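# Flip the reel on the scanner glass label-side down

## Task

A reel is resting on the scanner's glass with its label facing upward. Flip it so it ends up lying flat on the glass with the label facing down, then release it.

## Robot and tools

Robot: two simulated arms, left_arm and right_arm, each ending in a parallel gripper. A gripper's fingers extend along its own +z axis and close along its own y axis. The reported hand point sits between the finger pads, roughly 1 cm short of the tips.

Scene frame (used in results): origin on the table top midway between the arms, +z up, +x out over the table, left_arm on the +y side. The names left and right do not correspond to image sides. Each result's state line reads left_arm: ... | right_arm: ..., giving end_effector_position in metres and end_effector_quat_wxyz. At long reach the printed position can be off from the real one.

Row format (shared by execute_actions and move): one flat list of 14 numbers, each in [-1, 1], covering both arms even when only one moves. Order: dx, dy, dz, rx, ry, rz, opening for left_arm, followed by the same seven for right_arm. dx..rz are an offset, not a pose: they are expressed in that gripper's own axes and measured from the gripper's measured pose at the start of the action (for the first action of a call, or for a move, the pose in the most recent result that reported one). Scale: 1.0 equals 0.6 m for translation or 180 degrees for rotation; rx, ry, rz form a single rotation vector. Opening is absolute: +1 fully open (0.094 m), -1 closed. A row may optionally carry 12 extra numbers in [0, 1]: per-joint stiffness scales, left_arm's six then right_arm's six in Joint positions order, persisting until changed.

execute_actions(actions): a list of up to 15 actions; each action is a table of up to 15 rows, one row per 1/30 s step. A short table repeats its last row to fill 15 steps (0.5 s). Every row is measured from the action's start pose, not the prior row. An empty list just returns state and images. Per step the command is clipped to within 70 mm and 16 degrees of the measured pose, so big offsets need several actions; after an action the arm continues at most to its last clipped pose. Position wins over orientation if both cannot be reached. Results list step readings; HELD with an arm label means that arm's row was partly held back.

move(target, speed, blocking): target is one 14-number row (same layout, offset from the last reported pose). Both grippers follow straight paths, ending together, lasting 0.5 to 10 s (cut off at 10 s). speed is m/s, 0.002 to 0.5, default 0.25; rotation capped at twice that in rad/s. Opening is sent at the start. Paths ignore obstacles and the other arm; grippers can lag, stray or overshoot the speed, especially with a near-straight arm. Faster moves and targets deeper past contact hit and press harder. The result adds a move: line with an ending (done, off_target, moving, held, fault), which limits applied (paced = pose clipped; held = a check blocked steps, after which the arm may surge), and each gripper's distance from its target. If only one arm is named, the other finished. blocking=false returns after 0.5 s while motion continues; then use wait(0) or stop before sending more actions or moves.

wait(seconds): 0 to 10; arms hold their last command; returns early if a running move ends. stop(): brakes a running move (needs room; fingers keep moving). zoom_image(camera, region): region [x0, y0, x1, y1] in pixels, at most 504x504, from the camera's latest image; cameras cam_high, cam_low, cam_left_wrist, cam_right_wrist, all 504x504 (wrist cameras are fisheye). finished_scene(scene): ends the numbered scene irreversibly and reports success; the flipped state must persist.

Holding and sag: arms often finish a centimetre or more low, and zero offsets can let them sink further. To keep an arm in place, send the correction back to the wanted pose in the first call of a reply, zeros afterward, raising the aim if it still hangs low. Time passes while you think, with the last command held.

Gripping: grip_measured is on the command scale. Commanding about 0.03 below it holds firmly; smaller margins hold lighter. Pad force tops out near 50 to 62 N; very thin parts get less. Readings may be off by about 1 mm. Occasional external tugs on held items or pushes on loose ones can occur.

Avoid: dropping the reel or knocking anything off the table (fails the task), slams, hard pushes, arms colliding or pressing each other, and long heavy holds: motors warn with MOTOR HOT at 85 °C and at 100 °C the arm drops (OVER-TEMPERATURE FAULT). A pose unreachable line means the clearance check altered that arm's command. Joint limits (rad): waist -2.880..2.880, shoulder 0.000..3.142, elbow 0.000..3.019, wrist pitch -1.693..1.571, wrist yaw -1.571..1.571, wrist roll -2.094..2.094. Quicker, smoother, lower-effort solutions are better.

Each tool is called by a JSON object that holds its "fn" and its "kwargs", one argument or row to a line.

## Session

{"fn": "execute_actions", "kwargs": {
  "actions": []
}}

Scene clock: 0.00 s.
left_arm: end_effector_position=(-0.0268, -0.0621, +0.3142) grip_measured=+1.000 end_effector_quat_wxyz=(+0.250, +0.822, +0.438, +0.264) | right_arm: end_effector_position=(+0.3889, -0.6127, +0.2505) grip_measured=+1.000 end_effector_quat_wxyz=(+0.043, +0.588, +0.728, +0.350)
Joint positions: left_arm=[-1.838  1.261  1.268 -1.601 -0.744  0.289  0.094] | right_arm=[-1.138  1.724  1.615 -1.609 -0.707  0.333  0.094]
Joint velocities: left_arm=[-0.005 -0.015  0.022 -0.007 -0.051  0.066  0.   ] | right_arm=[-0.005 -0.015 -0.017  0.002  0.037  0.007  0.   ]
Hand target (left_arm): -0.028, -0.067, +0.327; +0.262, +0.819, +0.444, +0.252
Hand target (right_arm): +0.392, -0.617, +0.265; +0.059, +0.583, +0.733, +0.345
Joint stiffness scale: left_arm=[1. 1. 1. 1. 1. 1.] | right_arm=[1. 1. 1. 1. 1. 1.]

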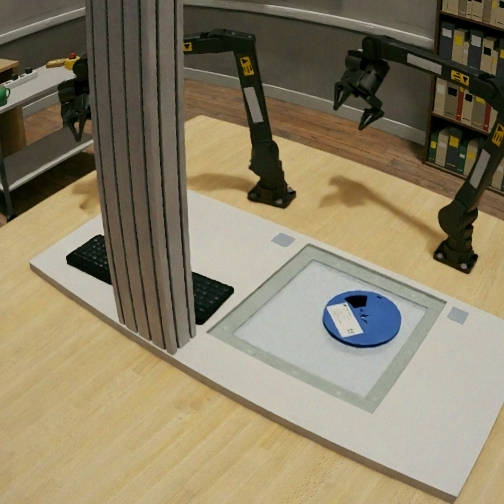

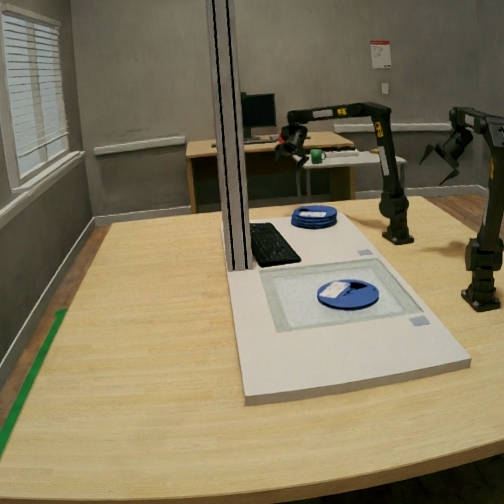

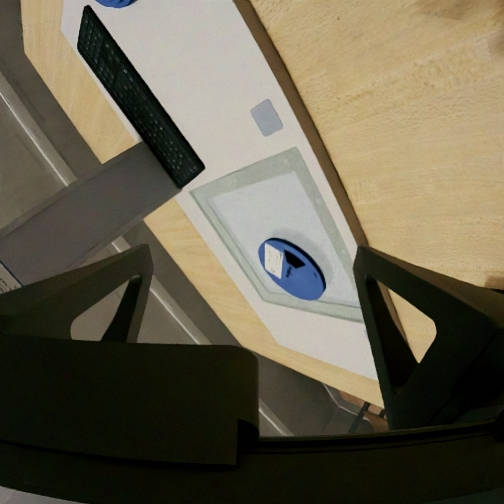

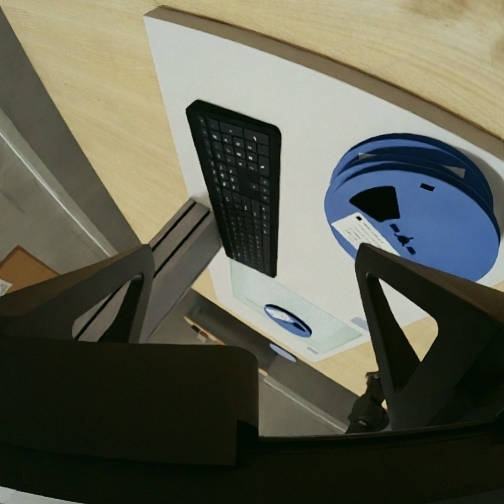

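{"fn": "move", "kwargs": {
  "target": [0.556,0.132,0.31,0.169,-0.179,0.297,1,0,0,0,0,0,0,1]
}}

Scene clock: 5.10 s.
left_arm: end_effector_position=(+0.2969, +0.1528, +0.2840) grip_measured=+1.000 end_effector_quat_wxyz=(-0.127, +0.958, +0.247, +0.070) | right_arm: end_effector_position=(+0.3889, -0.6127, +0.2505) grip_measured=+1.000 end_effector_quat_wxyz=(+0.043, +0.588, +0.728, +0.350)
Joint positions: left_arm=[-0.528  1.345  1.364 -1.679 -0.277  2.07   0.094] | right_arm=[-1.138  1.724  1.615 -1.609 -0.707  0.333  0.094]
Joint velocities: left_arm=[-0.005 -0.015 -0.017 -0.012 -0.066 -0.007  0.   ] | right_arm=[ 0.015 -0.005 -0.012 -0.002 -0.037 -0.007  0.   ]
Hand target (left_arm): +0.305, +0.149, +0.309; -0.108, +0.960, +0.244, +0.089
Hand target (right_arm): +0.389, -0.613, +0.251; +0.043, +0.588, +0.728, +0.350
Off the commanded pose (left_arm): 0.017 m, 33 deg; orientation clipped at the last step of the last action.
Off the commanded pose (right_arm): 0.000 m, 0 deg.
Joint stiffness scale: left_arm=[1. 1. 1. 1. 1. 1.] | right_arm=[1. 1. 1. 1. 1. 1.]
joint sent to its limit (left arm) — the command would take joint 4 (wrist pitch) past its lower limit and joint 6 (wrist roll) past its upper limit, so those joints were sent only as far as their limits.
move: off_target (left_arm); limits=paced

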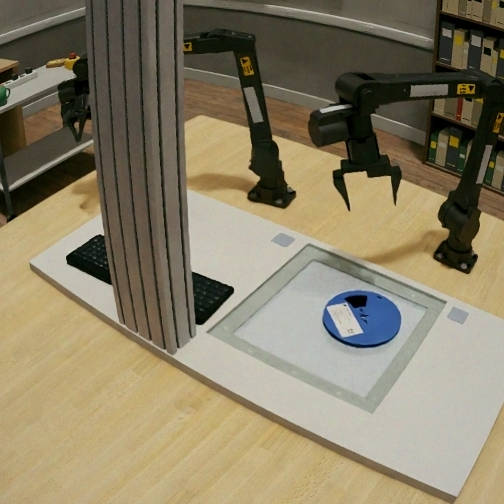

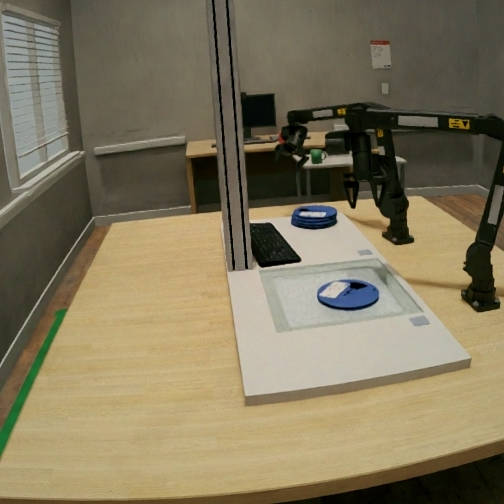

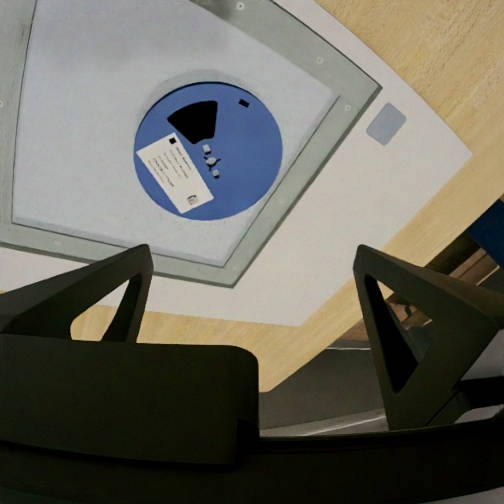

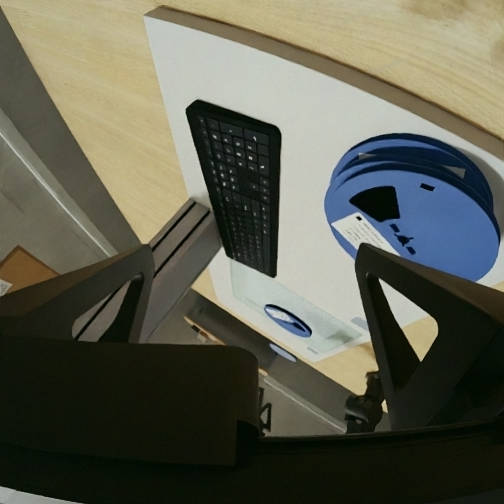

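{"fn": "move", "kwargs": {
  "target": [0,-0.03,0.1,0.007,-0.106,-0.552,1,0,0,0,0,0,0,1]
}}

Scene clock: 10.93 s.
left_arm: end_effector_position=(+0.2917, +0.1829, +0.2268) grip_measured=+1.000 end_effector_quat_wxyz=(-0.014, +0.443, +0.896, -0.000) | right_arm: end_effector_position=(+0.3889, -0.6127, +0.2505) grip_measured=+1.000 end_effector_quat_wxyz=(+0.043, +0.588, +0.728, +0.350)
Joint positions: left_arm=[-0.328  1.278  1.173 -1.494 -0.002  0.563  0.094] | right_arm=[-1.138  1.724  1.615 -1.609 -0.707  0.333  0.094]
Joint velocities: left_arm=[-0.005  0.015 -0.022 -0.002 -0.095 -0.007  0.   ] | right_arm=[ 0.005  0.005  0.007 -0.017 -0.095  0.066  0.   ]
Hand target (left_arm): +0.293, +0.186, +0.231; -0.002, +0.430, +0.903, +0.000
Hand target (right_arm): +0.389, -0.613, +0.251; +0.043, +0.588, +0.728, +0.350
Off the commanded pose (left_arm): 0.004 m, 2 deg.
Off the commanded pose (right_arm): 0.000 m, 0 deg.
Joint stiffness scale: left_arm=[1. 1. 1. 1. 1. 1.] | right_arm=[1. 1. 1. 1. 1. 1.]
move: done

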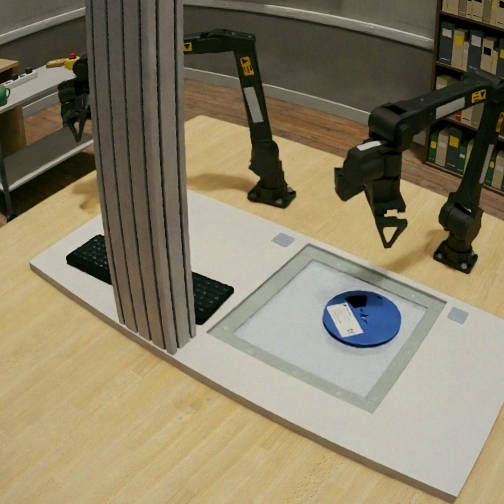

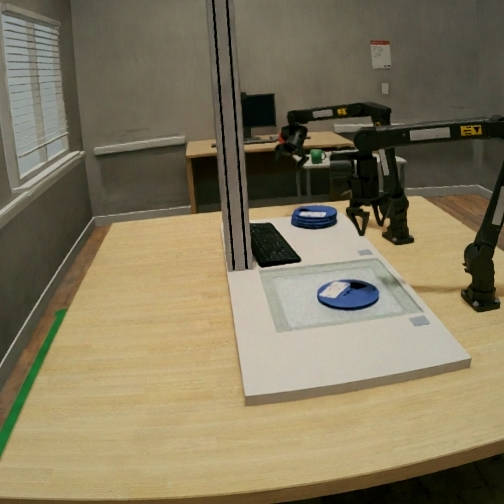

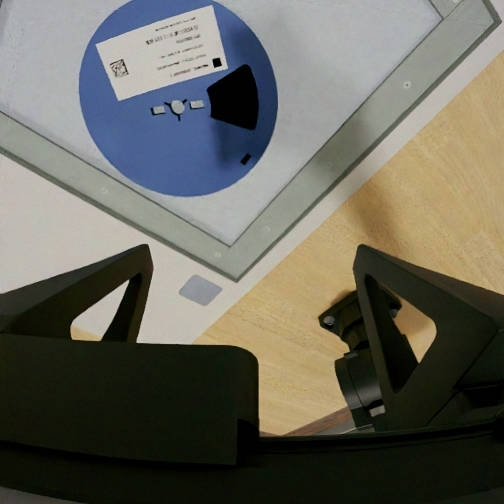

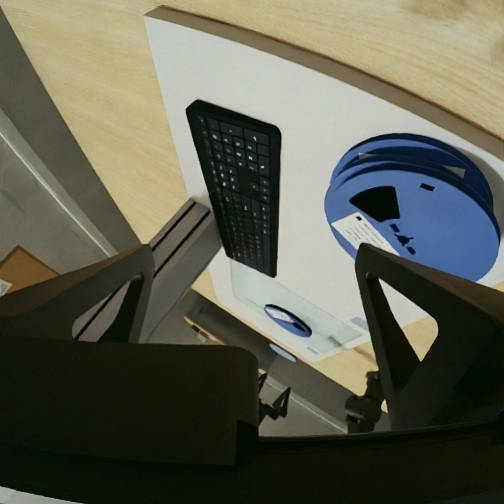

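{"fn": "move", "kwargs": {
  "target": [-0.08,-0.015,0.22,0,0,0,-0.1,0,0,0,0,0,0,1]
}}

Scene clock: 12.40 s.
left_arm: end_effector_position=(+0.3070, +0.1458, +0.0875) grip_measured=-0.098 end_effector_quat_wxyz=(-0.027, +0.447, +0.894, -0.001) | right_arm: end_effector_position=(+0.3889, -0.6127, +0.2505) grip_measured=+1.000 end_effector_quat_wxyz=(+0.043, +0.588, +0.728, +0.350)
Joint positions: left_arm=[-0.405  1.481  0.988 -1.131  0.     0.497  0.042] | right_arm=[-1.138  1.724  1.615 -1.609 -0.707  0.333  0.094]
Joint velocities: left_arm=[ 0.005 -0.015  0.002  0.002  0.007 -0.051 -0.001] | right_arm=[-0.005  0.005  0.002 -0.007 -0.007 -0.051  0.   ]
Hand target (left_arm): +0.309, +0.141, +0.092; -0.014, +0.443, +0.896, -0.001
Hand target (right_arm): +0.389, -0.613, +0.251; +0.043, +0.588, +0.728, +0.350
Off the commanded pose (left_arm): 0.009 m, 2 deg.
Off the commanded pose (right_arm): 0.000 m, 0 deg.
Joint stiffness scale: left_arm=[1. 1. 1. 1. 1. 1.] | right_arm=[1. 1. 1. 1. 1. 1.]
move: done

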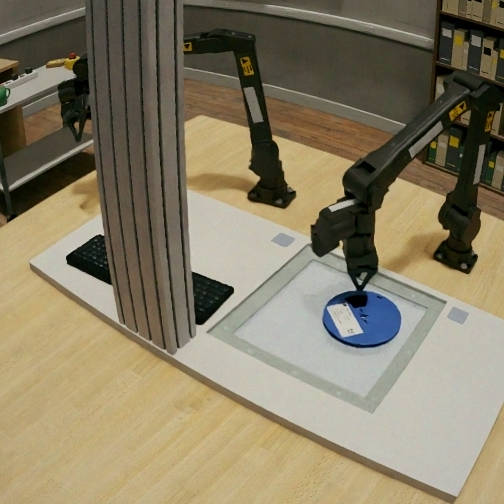

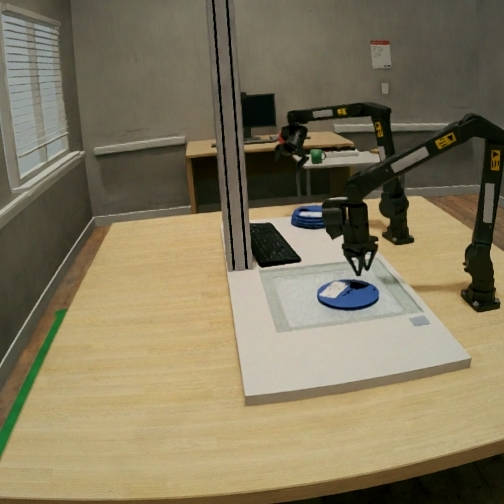

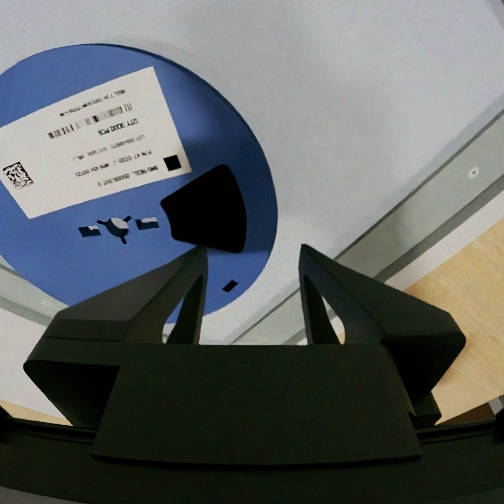

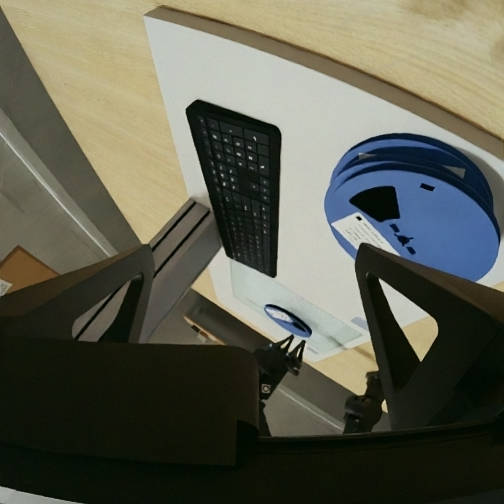

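Looks about aligned; descend.

{"fn": "move", "kwargs": {
  "target": [-0.005,-0.005,0.065,0,0,0,-0.1,0,0,0,0,0,0,1],
  "speed": 0.05
}}

Scene clock: 13.97 s.
left_arm: end_effector_position=(+0.3060, +0.1461, +0.0547) grip_measured=-0.098 end_effector_quat_wxyz=(-0.026, +0.447, +0.894, -0.001) | right_arm: end_effector_position=(+0.3889, -0.6127, +0.2505) grip_measured=+1.000 end_effector_quat_wxyz=(+0.043, +0.588, +0.728, +0.350)
Joint positions: left_arm=[-0.406  1.526  0.939 -1.036  0.     0.494  0.042] | right_arm=[-1.138  1.724  1.615 -1.609 -0.707  0.333  0.094]
Joint velocities: left_arm=[-0.005  0.005  0.007 -0.007  0.037 -0.007  0.   ] | right_arm=[-0.005 -0.005 -0.022 -0.012 -0.007  0.007  0.   ]
Hand target (left_arm): +0.304, +0.143, +0.048; -0.027, +0.447, +0.894, -0.001
Hand target (right_arm): +0.389, -0.613, +0.251; +0.043, +0.588, +0.728, +0.350
Off the commanded pose (left_arm): 0.007 m, 0 deg.
Off the commanded pose (right_arm): 0.000 m, 0 deg.
Joint stiffness scale: left_arm=[1. 1. 1. 1. 1. 1.] | right_arm=[1. 1. 1. 1. 1. 1.]
move: done

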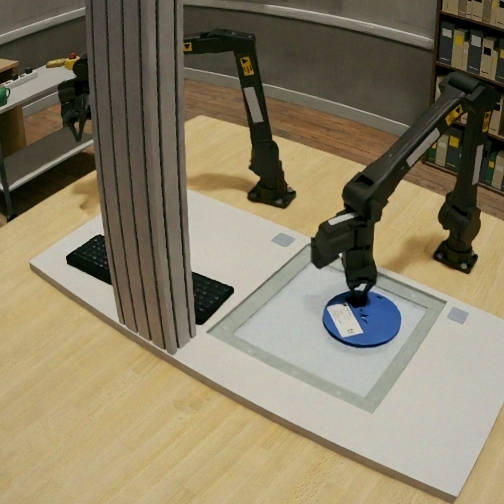

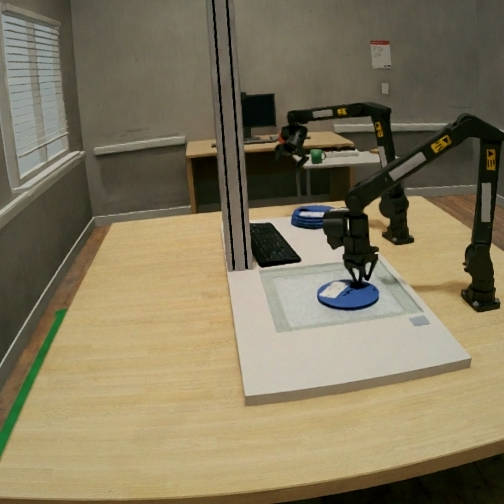

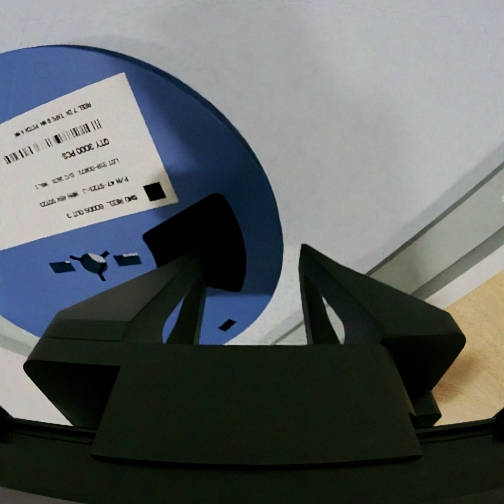

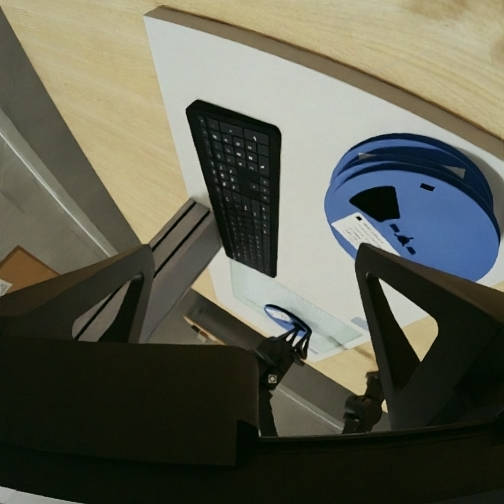

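{"fn": "move", "kwargs": {
  "target": [0,0,0.005,0,0,0,-0.8,0,0,0,0,0,0,1],
  "speed": 0.05
}}

{"fn": "zoom_image", "kwargs": {
  "camera": "cam_low",
  "region": [240,230,480,400]
}}

Scene clock: 15.30 s.
left_arm: end_effector_position=(+0.3063, +0.1462, +0.0558) grip_measured=-0.798 end_effector_quat_wxyz=(-0.024, +0.447, +0.894, -0.000) | right_arm: end_effector_position=(+0.3889, -0.6127, +0.2505) grip_measured=+1.000 end_effector_quat_wxyz=(+0.043, +0.588, +0.728, +0.350)
Joint positions: left_arm=[-0.406  1.523  0.938 -1.035 -0.001  0.495  0.01 ] | right_arm=[-1.138  1.724  1.615 -1.609 -0.707  0.333  0.094]
Joint velocities: left_arm=[-0.015 -0.015 -0.007  0.002 -0.007  0.037  0.001] | right_arm=[ 0.005 -0.005  0.002 -0.017 -0.037  0.022  0.   ]
Hand target (left_arm): +0.306, +0.146, +0.052; -0.026, +0.447, +0.894, -0.001
Hand target (right_arm): +0.389, -0.613, +0.251; +0.043, +0.588, +0.728, +0.350
Off the commanded pose (left_arm): 0.004 m, 0 deg.
Off the commanded pose (right_arm): 0.000 m, 0 deg.
Joint stiffness scale: left_arm=[1. 1. 1. 1. 1. 1.] | right_arm=[1. 1. 1. 1. 1. 1.]
move: done

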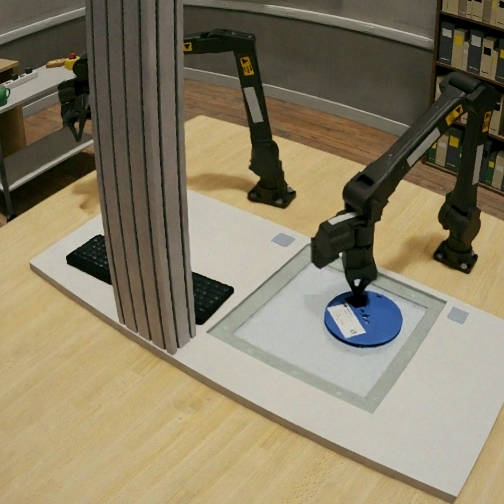

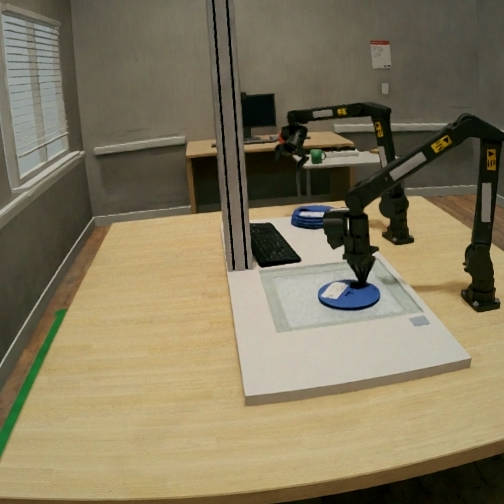

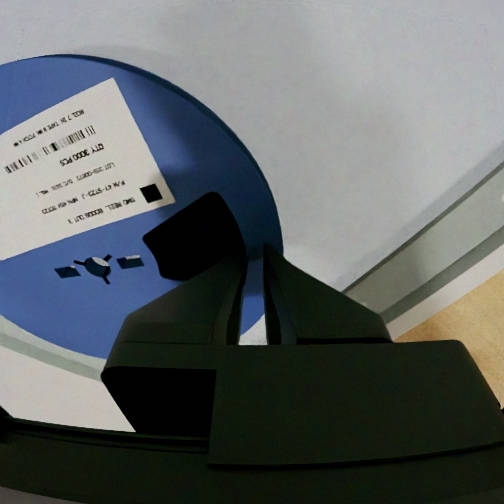

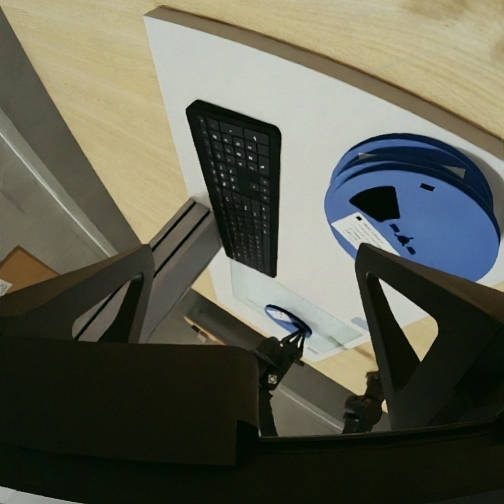

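Region (240, 230, 480, 400) of cam_low's 504x504 image, scaled by 2.100, with more detail than that image has; it fills the top 357 rows of this view, and the rest is white.

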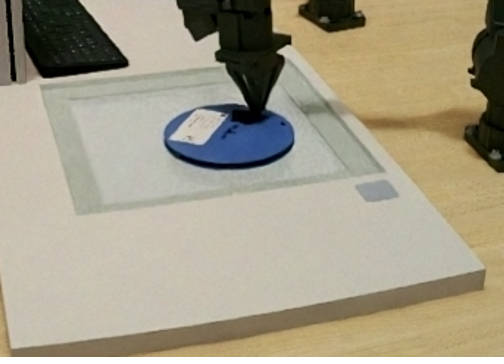

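{"fn": "move", "kwargs": {
  "target": [0,0,-0.06,0,0,0,1,0,0,0,0,0,0,1]
}}

{"fn": "move", "kwargs": {
  "target": [0,0.31,-0.01,0,0,-0.5,1,0,0,0,0,0,0,1]
}}

Scene clock: 17.53 s.
left_arm: end_effector_position=(+0.2873, +0.1547, +0.0704) grip_measured=+1.000 end_effector_quat_wxyz=(-0.053, +0.446, +0.893, -0.002) | right_arm: end_effector_position=(+0.3889, -0.6127, +0.2505) grip_measured=+1.000 end_effector_quat_wxyz=(+0.043, +0.588, +0.728, +0.350)
Joint positions: left_arm=[-0.406  1.486  0.938 -1.13   0.001  0.495  0.094] | right_arm=[-1.138  1.724  1.615 -1.609 -0.707  0.333  0.094]
Joint velocities: left_arm=[-0.015 -0.005 -0.017 -0.002  0.037 -0.022  0.   ] | right_arm=[ 0.005 -0.005  0.007 -0.007 -0.051 -0.051  0.   ]
Hand target (left_arm): +0.307, +0.146, +0.092; -0.024, +0.447, +0.894, -0.000
Hand target (right_arm): +0.389, -0.613, +0.251; +0.043, +0.588, +0.728, +0.350
Off the commanded pose (left_arm): 0.031 m, 3 deg.
Off the commanded pose (right_arm): 0.000 m, 0 deg.
Joint stiffness scale: left_arm=[1. 1. 1. 1. 1. 1.] | right_arm=[1. 1. 1. 1. 1. 1.]
move: off_target (left_arm)

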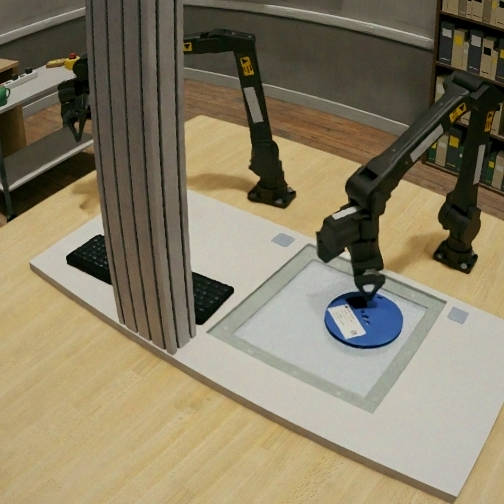

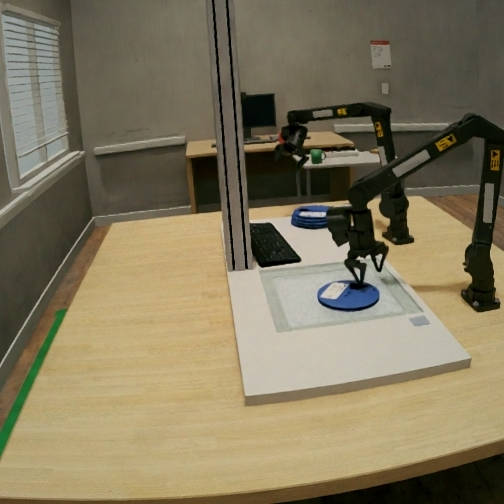

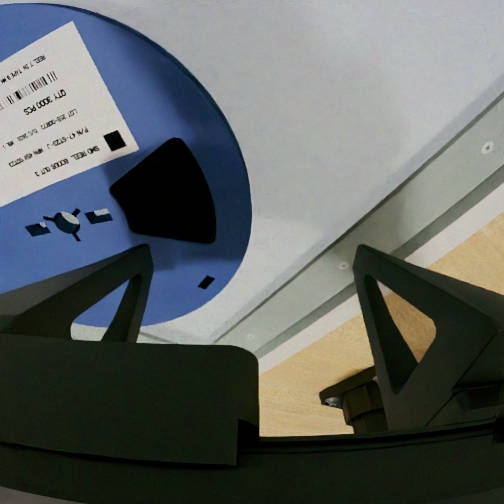

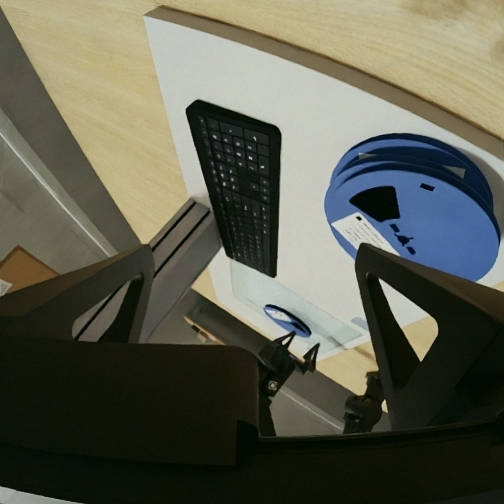

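Scene clock: 21.23 s.
left_arm: end_effector_position=(+0.4208, +0.2620, +0.0611) grip_measured=+1.000 end_effector_quat_wxyz=(-0.046, -0.298, +0.953, +0.037) | right_arm: end_effector_position=(+0.3889, -0.6127, +0.2505) grip_measured=+1.000 end_effector_quat_wxyz=(+0.043, +0.588, +0.728, +0.350)
Joint positions: left_arm=[-0.078  1.745  1.235 -1.175 -0.032 -0.712  0.094] | right_arm=[-1.138  1.724  1.615 -1.609 -0.707  0.333  0.094]
Joint velocities: left_arm=[ 0.005  0.005  0.002  0.007 -0.066 -0.007  0.   ] | right_arm=[-0.005 -0.005 -0.017  0.002 -0.037 -0.051  0.   ]
Hand target (left_arm): +0.437, +0.268, +0.066; -0.036, -0.316, +0.947, +0.038
Hand target (right_arm): +0.389, -0.613, +0.251; +0.043, +0.588, +0.728, +0.350
Off the commanded pose (left_arm): 0.017 m, 2 deg.
Off the commanded pose (right_arm): 0.000 m, 0 deg.
Joint stiffness scale: left_arm=[1. 1. 1. 1. 1. 1.] | right_arm=[1. 1. 1. 1. 1. 1.]
move: off_target (left_arm)

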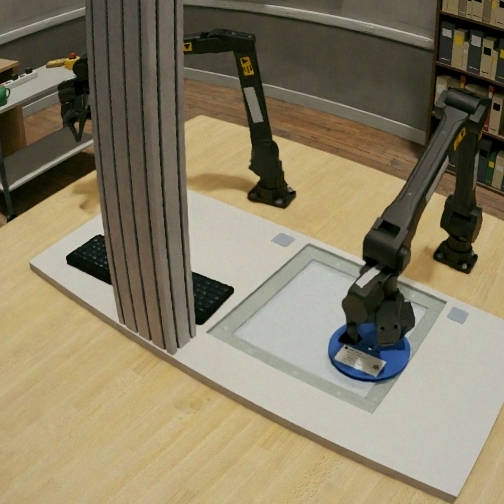

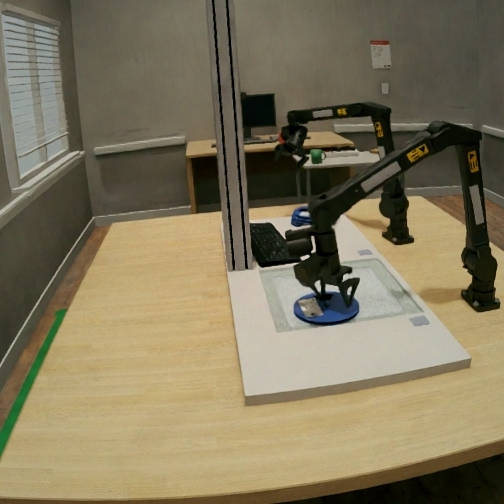

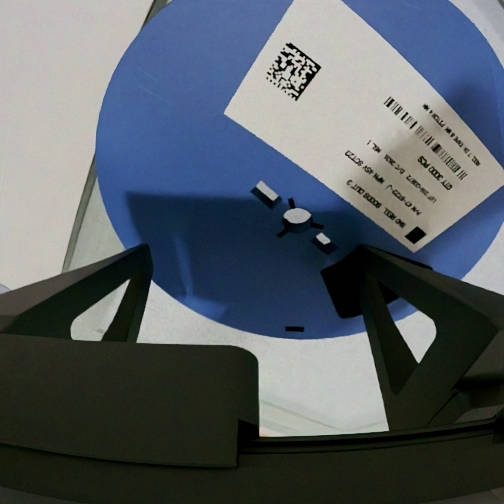

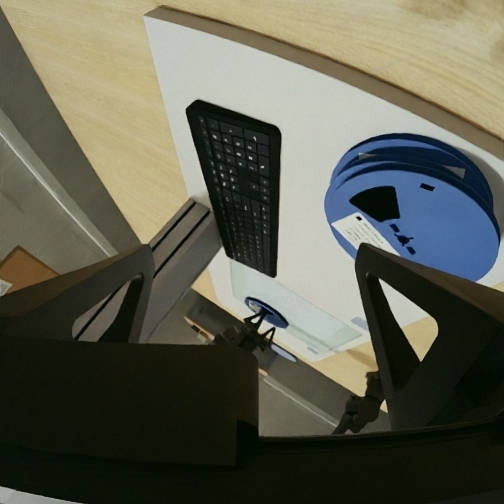

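{"fn": "move", "kwargs": {
  "target": [0.45,0,0.04,0,0,0,1,0,0,0,0,0,0,1],
  "speed": 0.08
}}

Scene clock: 25.73 s.
left_arm: end_effector_position=(+0.1979, +0.1077, +0.0595) grip_measured=+1.000 end_effector_quat_wxyz=(-0.052, -0.293, +0.954, +0.036) | right_arm: end_effector_position=(+0.3889, -0.6127, +0.2505) grip_measured=+1.000 end_effector_quat_wxyz=(+0.043, +0.588, +0.728, +0.350)
Joint positions: left_arm=[-0.645  1.383  0.795 -1.102  0.045 -1.264  0.094] | right_arm=[-1.138  1.724  1.615 -1.609 -0.707  0.333  0.094]
Joint velocities: left_arm=[-0.005 -0.005 -0.012 -0.002  0.007 -0.007  0.   ] | right_arm=[-0.015  0.005  0.012 -0.017  0.007 -0.007  0.   ]
Hand target (left_arm): +0.194, +0.106, +0.059; -0.051, -0.297, +0.953, +0.034
Hand target (right_arm): +0.389, -0.613, +0.251; +0.043, +0.588, +0.728, +0.350
Off the commanded pose (left_arm): 0.005 m, 1 deg.
Off the commanded pose (right_arm): 0.000 m, 0 deg.
Joint stiffness scale: left_arm=[1. 1. 1. 1. 1. 1.] | right_arm=[1. 1. 1. 1. 1. 1.]
move: done

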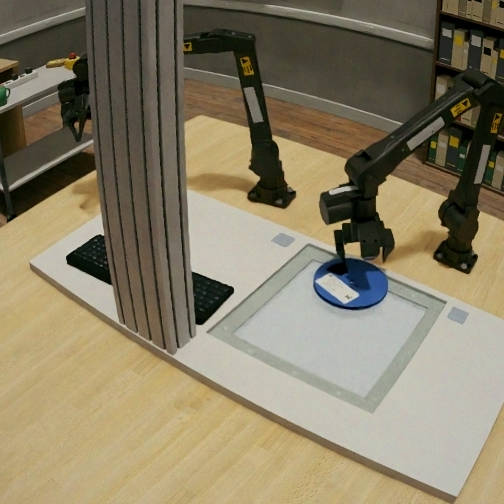

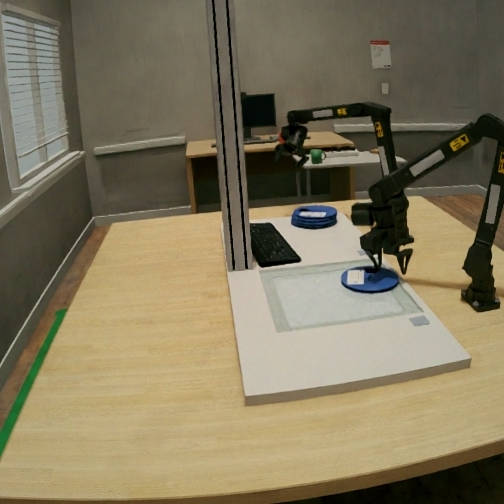

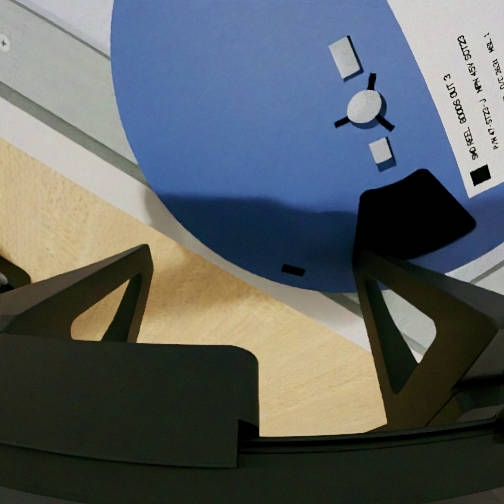

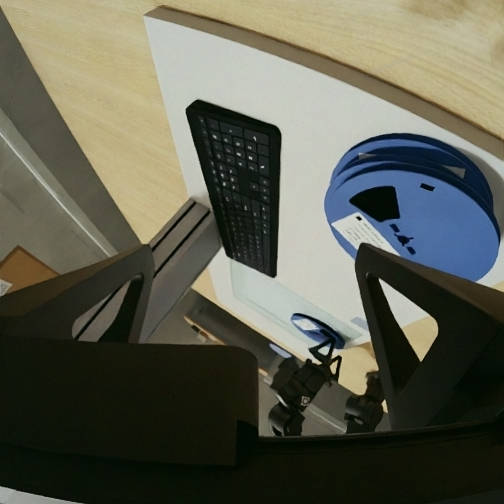

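{"fn": "move", "kwargs": {
  "target": [0.09,0,0.008,0,0,0,1,0,0,0,0,0,0,1],
  "speed": 0.06
}}

{"fn": "move", "kwargs": {
  "target": [0,0,-0.3,0,0,0,1,0,0,0,0,0,0,1],
  "speed": 0.15
}}

Scene clock: 27.63 s.
left_arm: end_effector_position=(+0.1557, +0.0783, +0.0598) grip_measured=+1.000 end_effector_quat_wxyz=(-0.054, -0.289, +0.955, +0.039) | right_arm: end_effector_position=(+0.3889, -0.6127, +0.2505) grip_measured=+1.000 end_effector_quat_wxyz=(+0.043, +0.588, +0.728, +0.350)
Joint positions: left_arm=[-0.801  1.357  0.771 -1.102  0.064 -1.411  0.094] | right_arm=[-1.138  1.724  1.615 -1.609 -0.707  0.333  0.094]
Joint velocities: left_arm=[-0.005 -0.005  0.017  0.002 -0.037 -0.037  0.   ] | right_arm=[-0.005 -0.005  0.012  0.017 -0.051 -0.066  0.   ]
Hand target (left_arm): +0.152, +0.077, +0.059; -0.054, -0.293, +0.954, +0.036
Hand target (right_arm): +0.389, -0.613, +0.251; +0.043, +0.588, +0.728, +0.350
Off the commanded pose (left_arm): 0.003 m, 1 deg.
Off the commanded pose (right_arm): 0.000 m, 0 deg.
Joint stiffness scale: left_arm=[1. 1. 1. 1. 1. 1.] | right_arm=[1. 1. 1. 1. 1. 1.]
move: done

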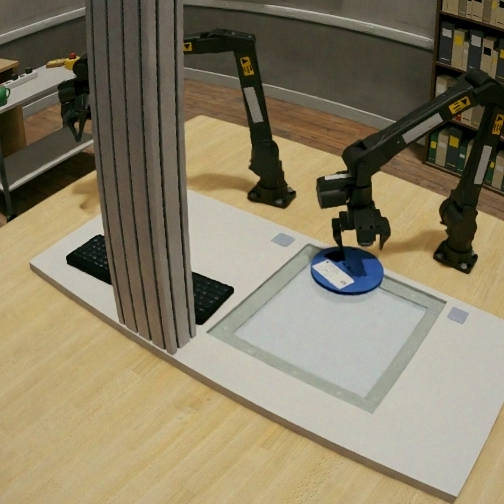

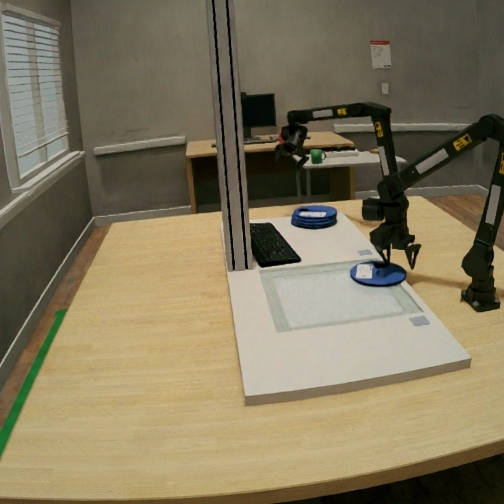

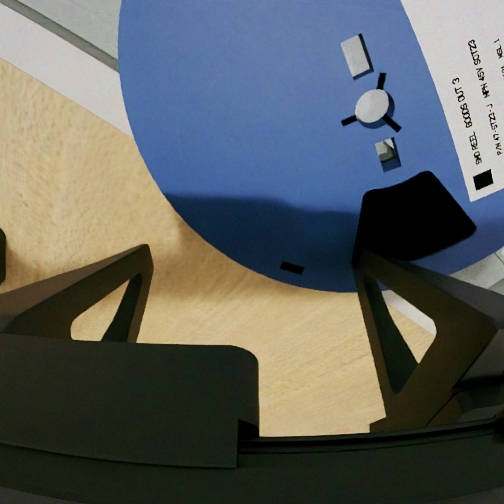

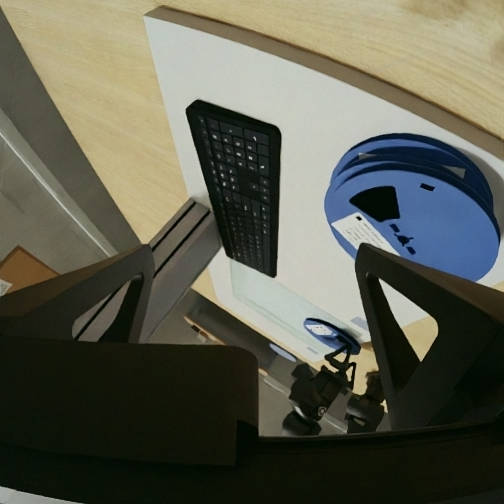

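Scene clock: 29.20 s.
left_arm: end_effector_position=(+0.1672, +0.0756, +0.2177) grip_measured=+1.000 end_effector_quat_wxyz=(-0.066, -0.292, +0.952, +0.062) | right_arm: end_effector_position=(+0.3889, -0.6127, +0.2505) grip_measured=+1.000 end_effector_quat_wxyz=(+0.043, +0.588, +0.728, +0.350)
Joint positions: left_arm=[-0.781  1.258  1.121 -1.604  0.061 -1.396  0.094] | right_arm=[-1.138  1.724  1.615 -1.609 -0.707  0.333  0.094]
Joint velocities: left_arm=[-0.005  0.015 -0.002  0.012 -0.022  0.007  0.   ] | right_arm=[-0.005 -0.005  0.002  0.007 -0.037 -0.066  0.   ]
Hand target (left_arm): +0.178, +0.070, +0.239; -0.054, -0.289, +0.955, +0.039
Hand target (right_arm): +0.389, -0.613, +0.251; +0.043, +0.588, +0.728, +0.350
Off the commanded pose (left_arm): 0.024 m, 3 deg.
Off the commanded pose (right_arm): 0.000 m, 0 deg.
Joint stiffness scale: left_arm=[1. 1. 1. 1. 1. 1.] | right_arm=[1. 1. 1. 1. 1. 1.]
move: off_target (left_arm)

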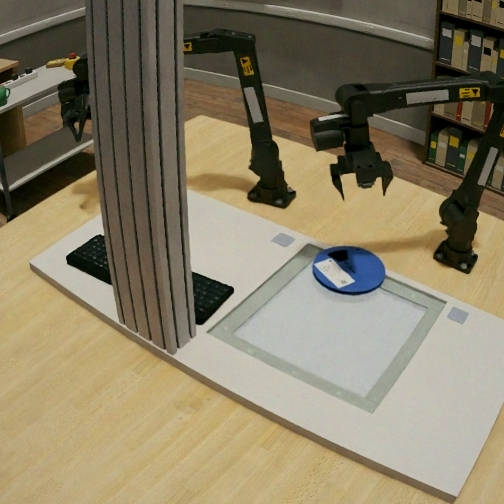

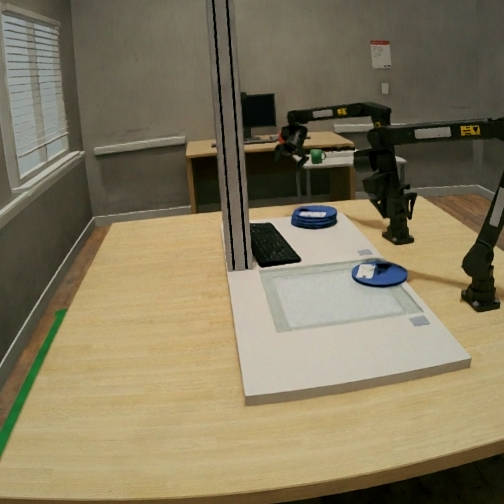

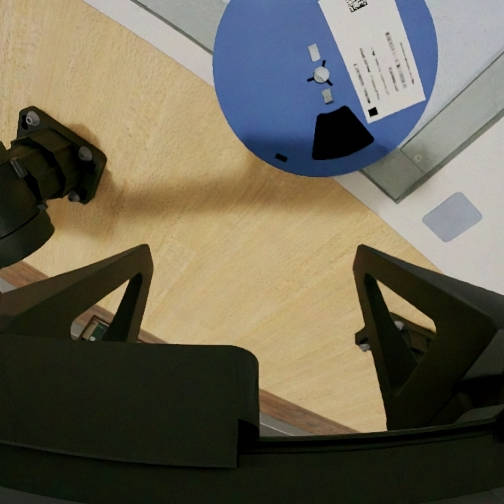

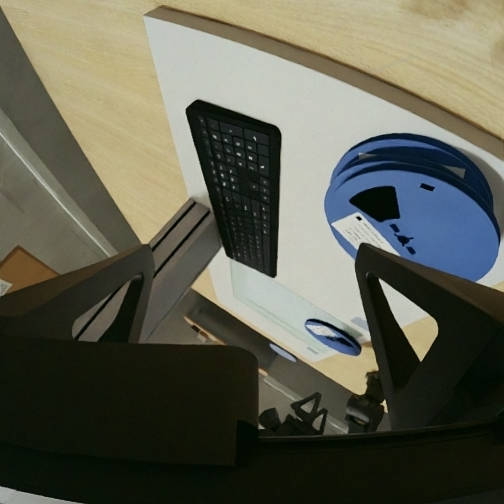

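{"fn": "move", "kwargs": {
  "target": [0,0.125,0.26,0.5,0,0,-0.2,0,0,0,0,0,0,1],
  "speed": 0.2
}}

Scene clock: 34.73 s.
left_arm: end_effector_position=(+0.1071, +0.1408, +0.1053) grip_measured=-0.198 end_effector_quat_wxyz=(+0.065, -0.265, +0.812, -0.516) | right_arm: end_effector_position=(+0.3889, -0.6127, +0.2505) grip_measured=+1.000 end_effector_quat_wxyz=(+0.043, +0.588, +0.728, +0.350)
Joint positions: left_arm=[-0.287  0.001  0.08  -0.726  0.703 -1.307  0.038] | right_arm=[-1.138  1.724  1.615 -1.609 -0.707  0.333  0.094]
Joint velocities: left_arm=[ 0.005 -0.005 -0.012 -0.017 -0.007 -0.051  0.001] | right_arm=[ 0.005 -0.015 -0.007 -0.007 -0.007 -0.007  0.   ]
Hand target (left_arm): +0.106, +0.139, +0.108; +0.063, -0.261, +0.813, -0.517
Hand target (right_arm): +0.389, -0.613, +0.251; +0.043, +0.588, +0.728, +0.350
Off the commanded pose (left_arm): 0.031 m, 20 deg; orientation clipped at the last step of the last action.
Off the commanded pose (right_arm): 0.000 m, 0 deg.
Joint stiffness scale: left_arm=[1. 1. 1. 1. 1. 1.] | right_arm=[1. 1. 1. 1. 1. 1.]
move: held (left_arm); limits=paced,held; held on 24 of 127 steps (left_arm), including the last (left_arm)
pose unreachable (left arm): on one or more control steps of this call, first in action 0 (counted from 0), this arm could not follow its commanded pose, so it was not sent that pose on those steps. On the call's last step it was still not sent that pose. It may still have moved: this result reports where it is.
cause: the commanded pose would bring two parts of the arm too close to each other (its shoulder (the part past joint 1) and its wrist (the part past joint 5), with joints 2 (shoulder) to 5 (wrist yaw) between them).

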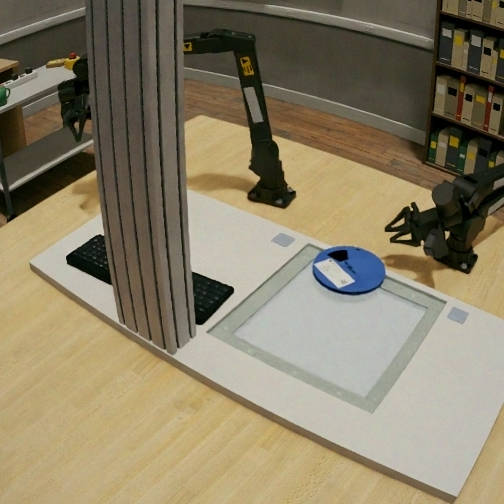

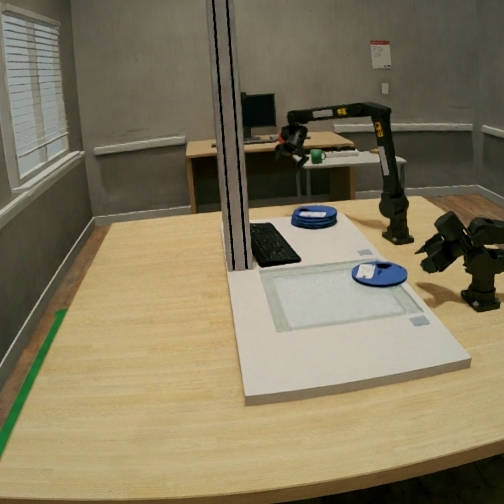

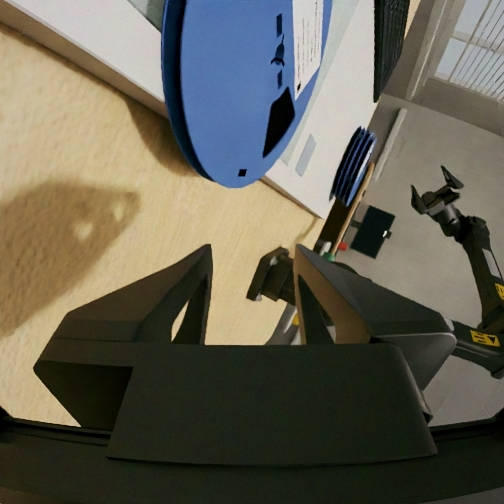

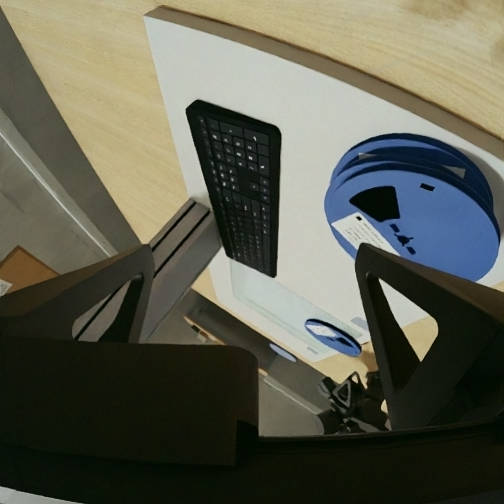

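{"fn": "move", "kwargs": {
  "target": [-0.24,-0.11,-0.42,0,0,0,1,0.93,-0.49,0.40,0.089,0.286,0.776,-0.2]
}}

Scene clock: 41.90 s.
left_arm: end_effector_position=(+0.1579, +0.3829, +0.2323) grip_measured=+1.000 end_effector_quat_wxyz=(+0.157, -0.351, +0.846, -0.368) | right_arm: end_effector_position=(+0.2012, -0.2510, +0.1558) grip_measured=-0.198 end_effector_quat_wxyz=(-0.425, +0.809, +0.162, +0.373)
Joint positions: left_arm=[ 1.038  0.882  0.764 -1.678  0.8    0.32   0.094] | right_arm=[-1.036  1.072  0.45  -1.669 -1.072  1.439  0.038]
Joint velocities: left_arm=[-0.015 -0.005  0.002 -0.007 -0.081  0.095  0.   ] | right_arm=[-0.005 -0.015  0.012 -0.007 -0.007  0.037  0.   ]
Hand target (left_arm): +0.163, +0.395, +0.251; +0.173, -0.354, +0.847, -0.357
Hand target (right_arm): +0.204, -0.255, +0.158; -0.422, +0.809, +0.165, +0.375
Off the commanded pose (left_arm): 0.025 m, 23 deg; orientation clipped at the last step of the last action.
Off the commanded pose (right_arm): 0.257 m, 59 deg; position and orientation clipped at the last step of the last action.
Joint stiffness scale: left_arm=[1. 1. 1. 1. 1. 1.] | right_arm=[1. 1. 1. 1. 1. 1.]
ARM HIT: the left arm struck itself hard. The hit stopped nothing, but it can cost score.
joint sent to its limit (left arm) — the command would take joint 4 (wrist pitch) past its lower limit, so that joint was sent only as far as its limit.
move: held (right_arm), off_target (left_arm); limits=paced,held; held on 67 of 167 steps (right_arm), including the last (right_arm)
pose unreachable (right arm): on one or more control steps of this call, first in action 0 (counted from 0), this arm could not follow its commanded pose, so it was not sent that pose on those steps. On the call's last step it was still not sent that pose. It may still have moved: this result reports where it is.
cause: the commanded pose would bring two parts of the arm too close to each other (its shoulder (the part past joint 1) and its wrist camera, with joints 2 (shoulder) to 6 (wrist roll) between them).

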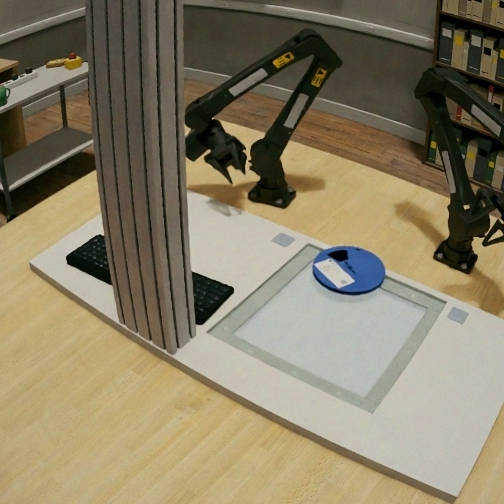

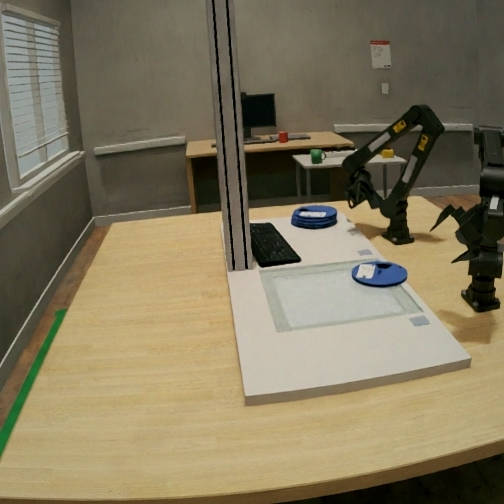

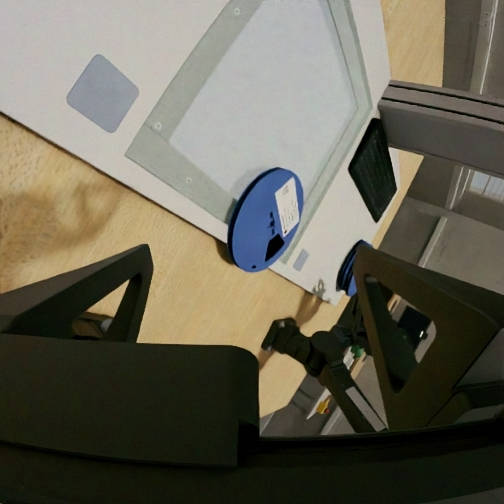

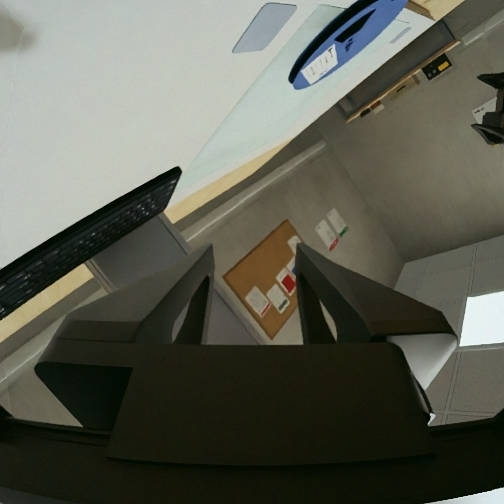

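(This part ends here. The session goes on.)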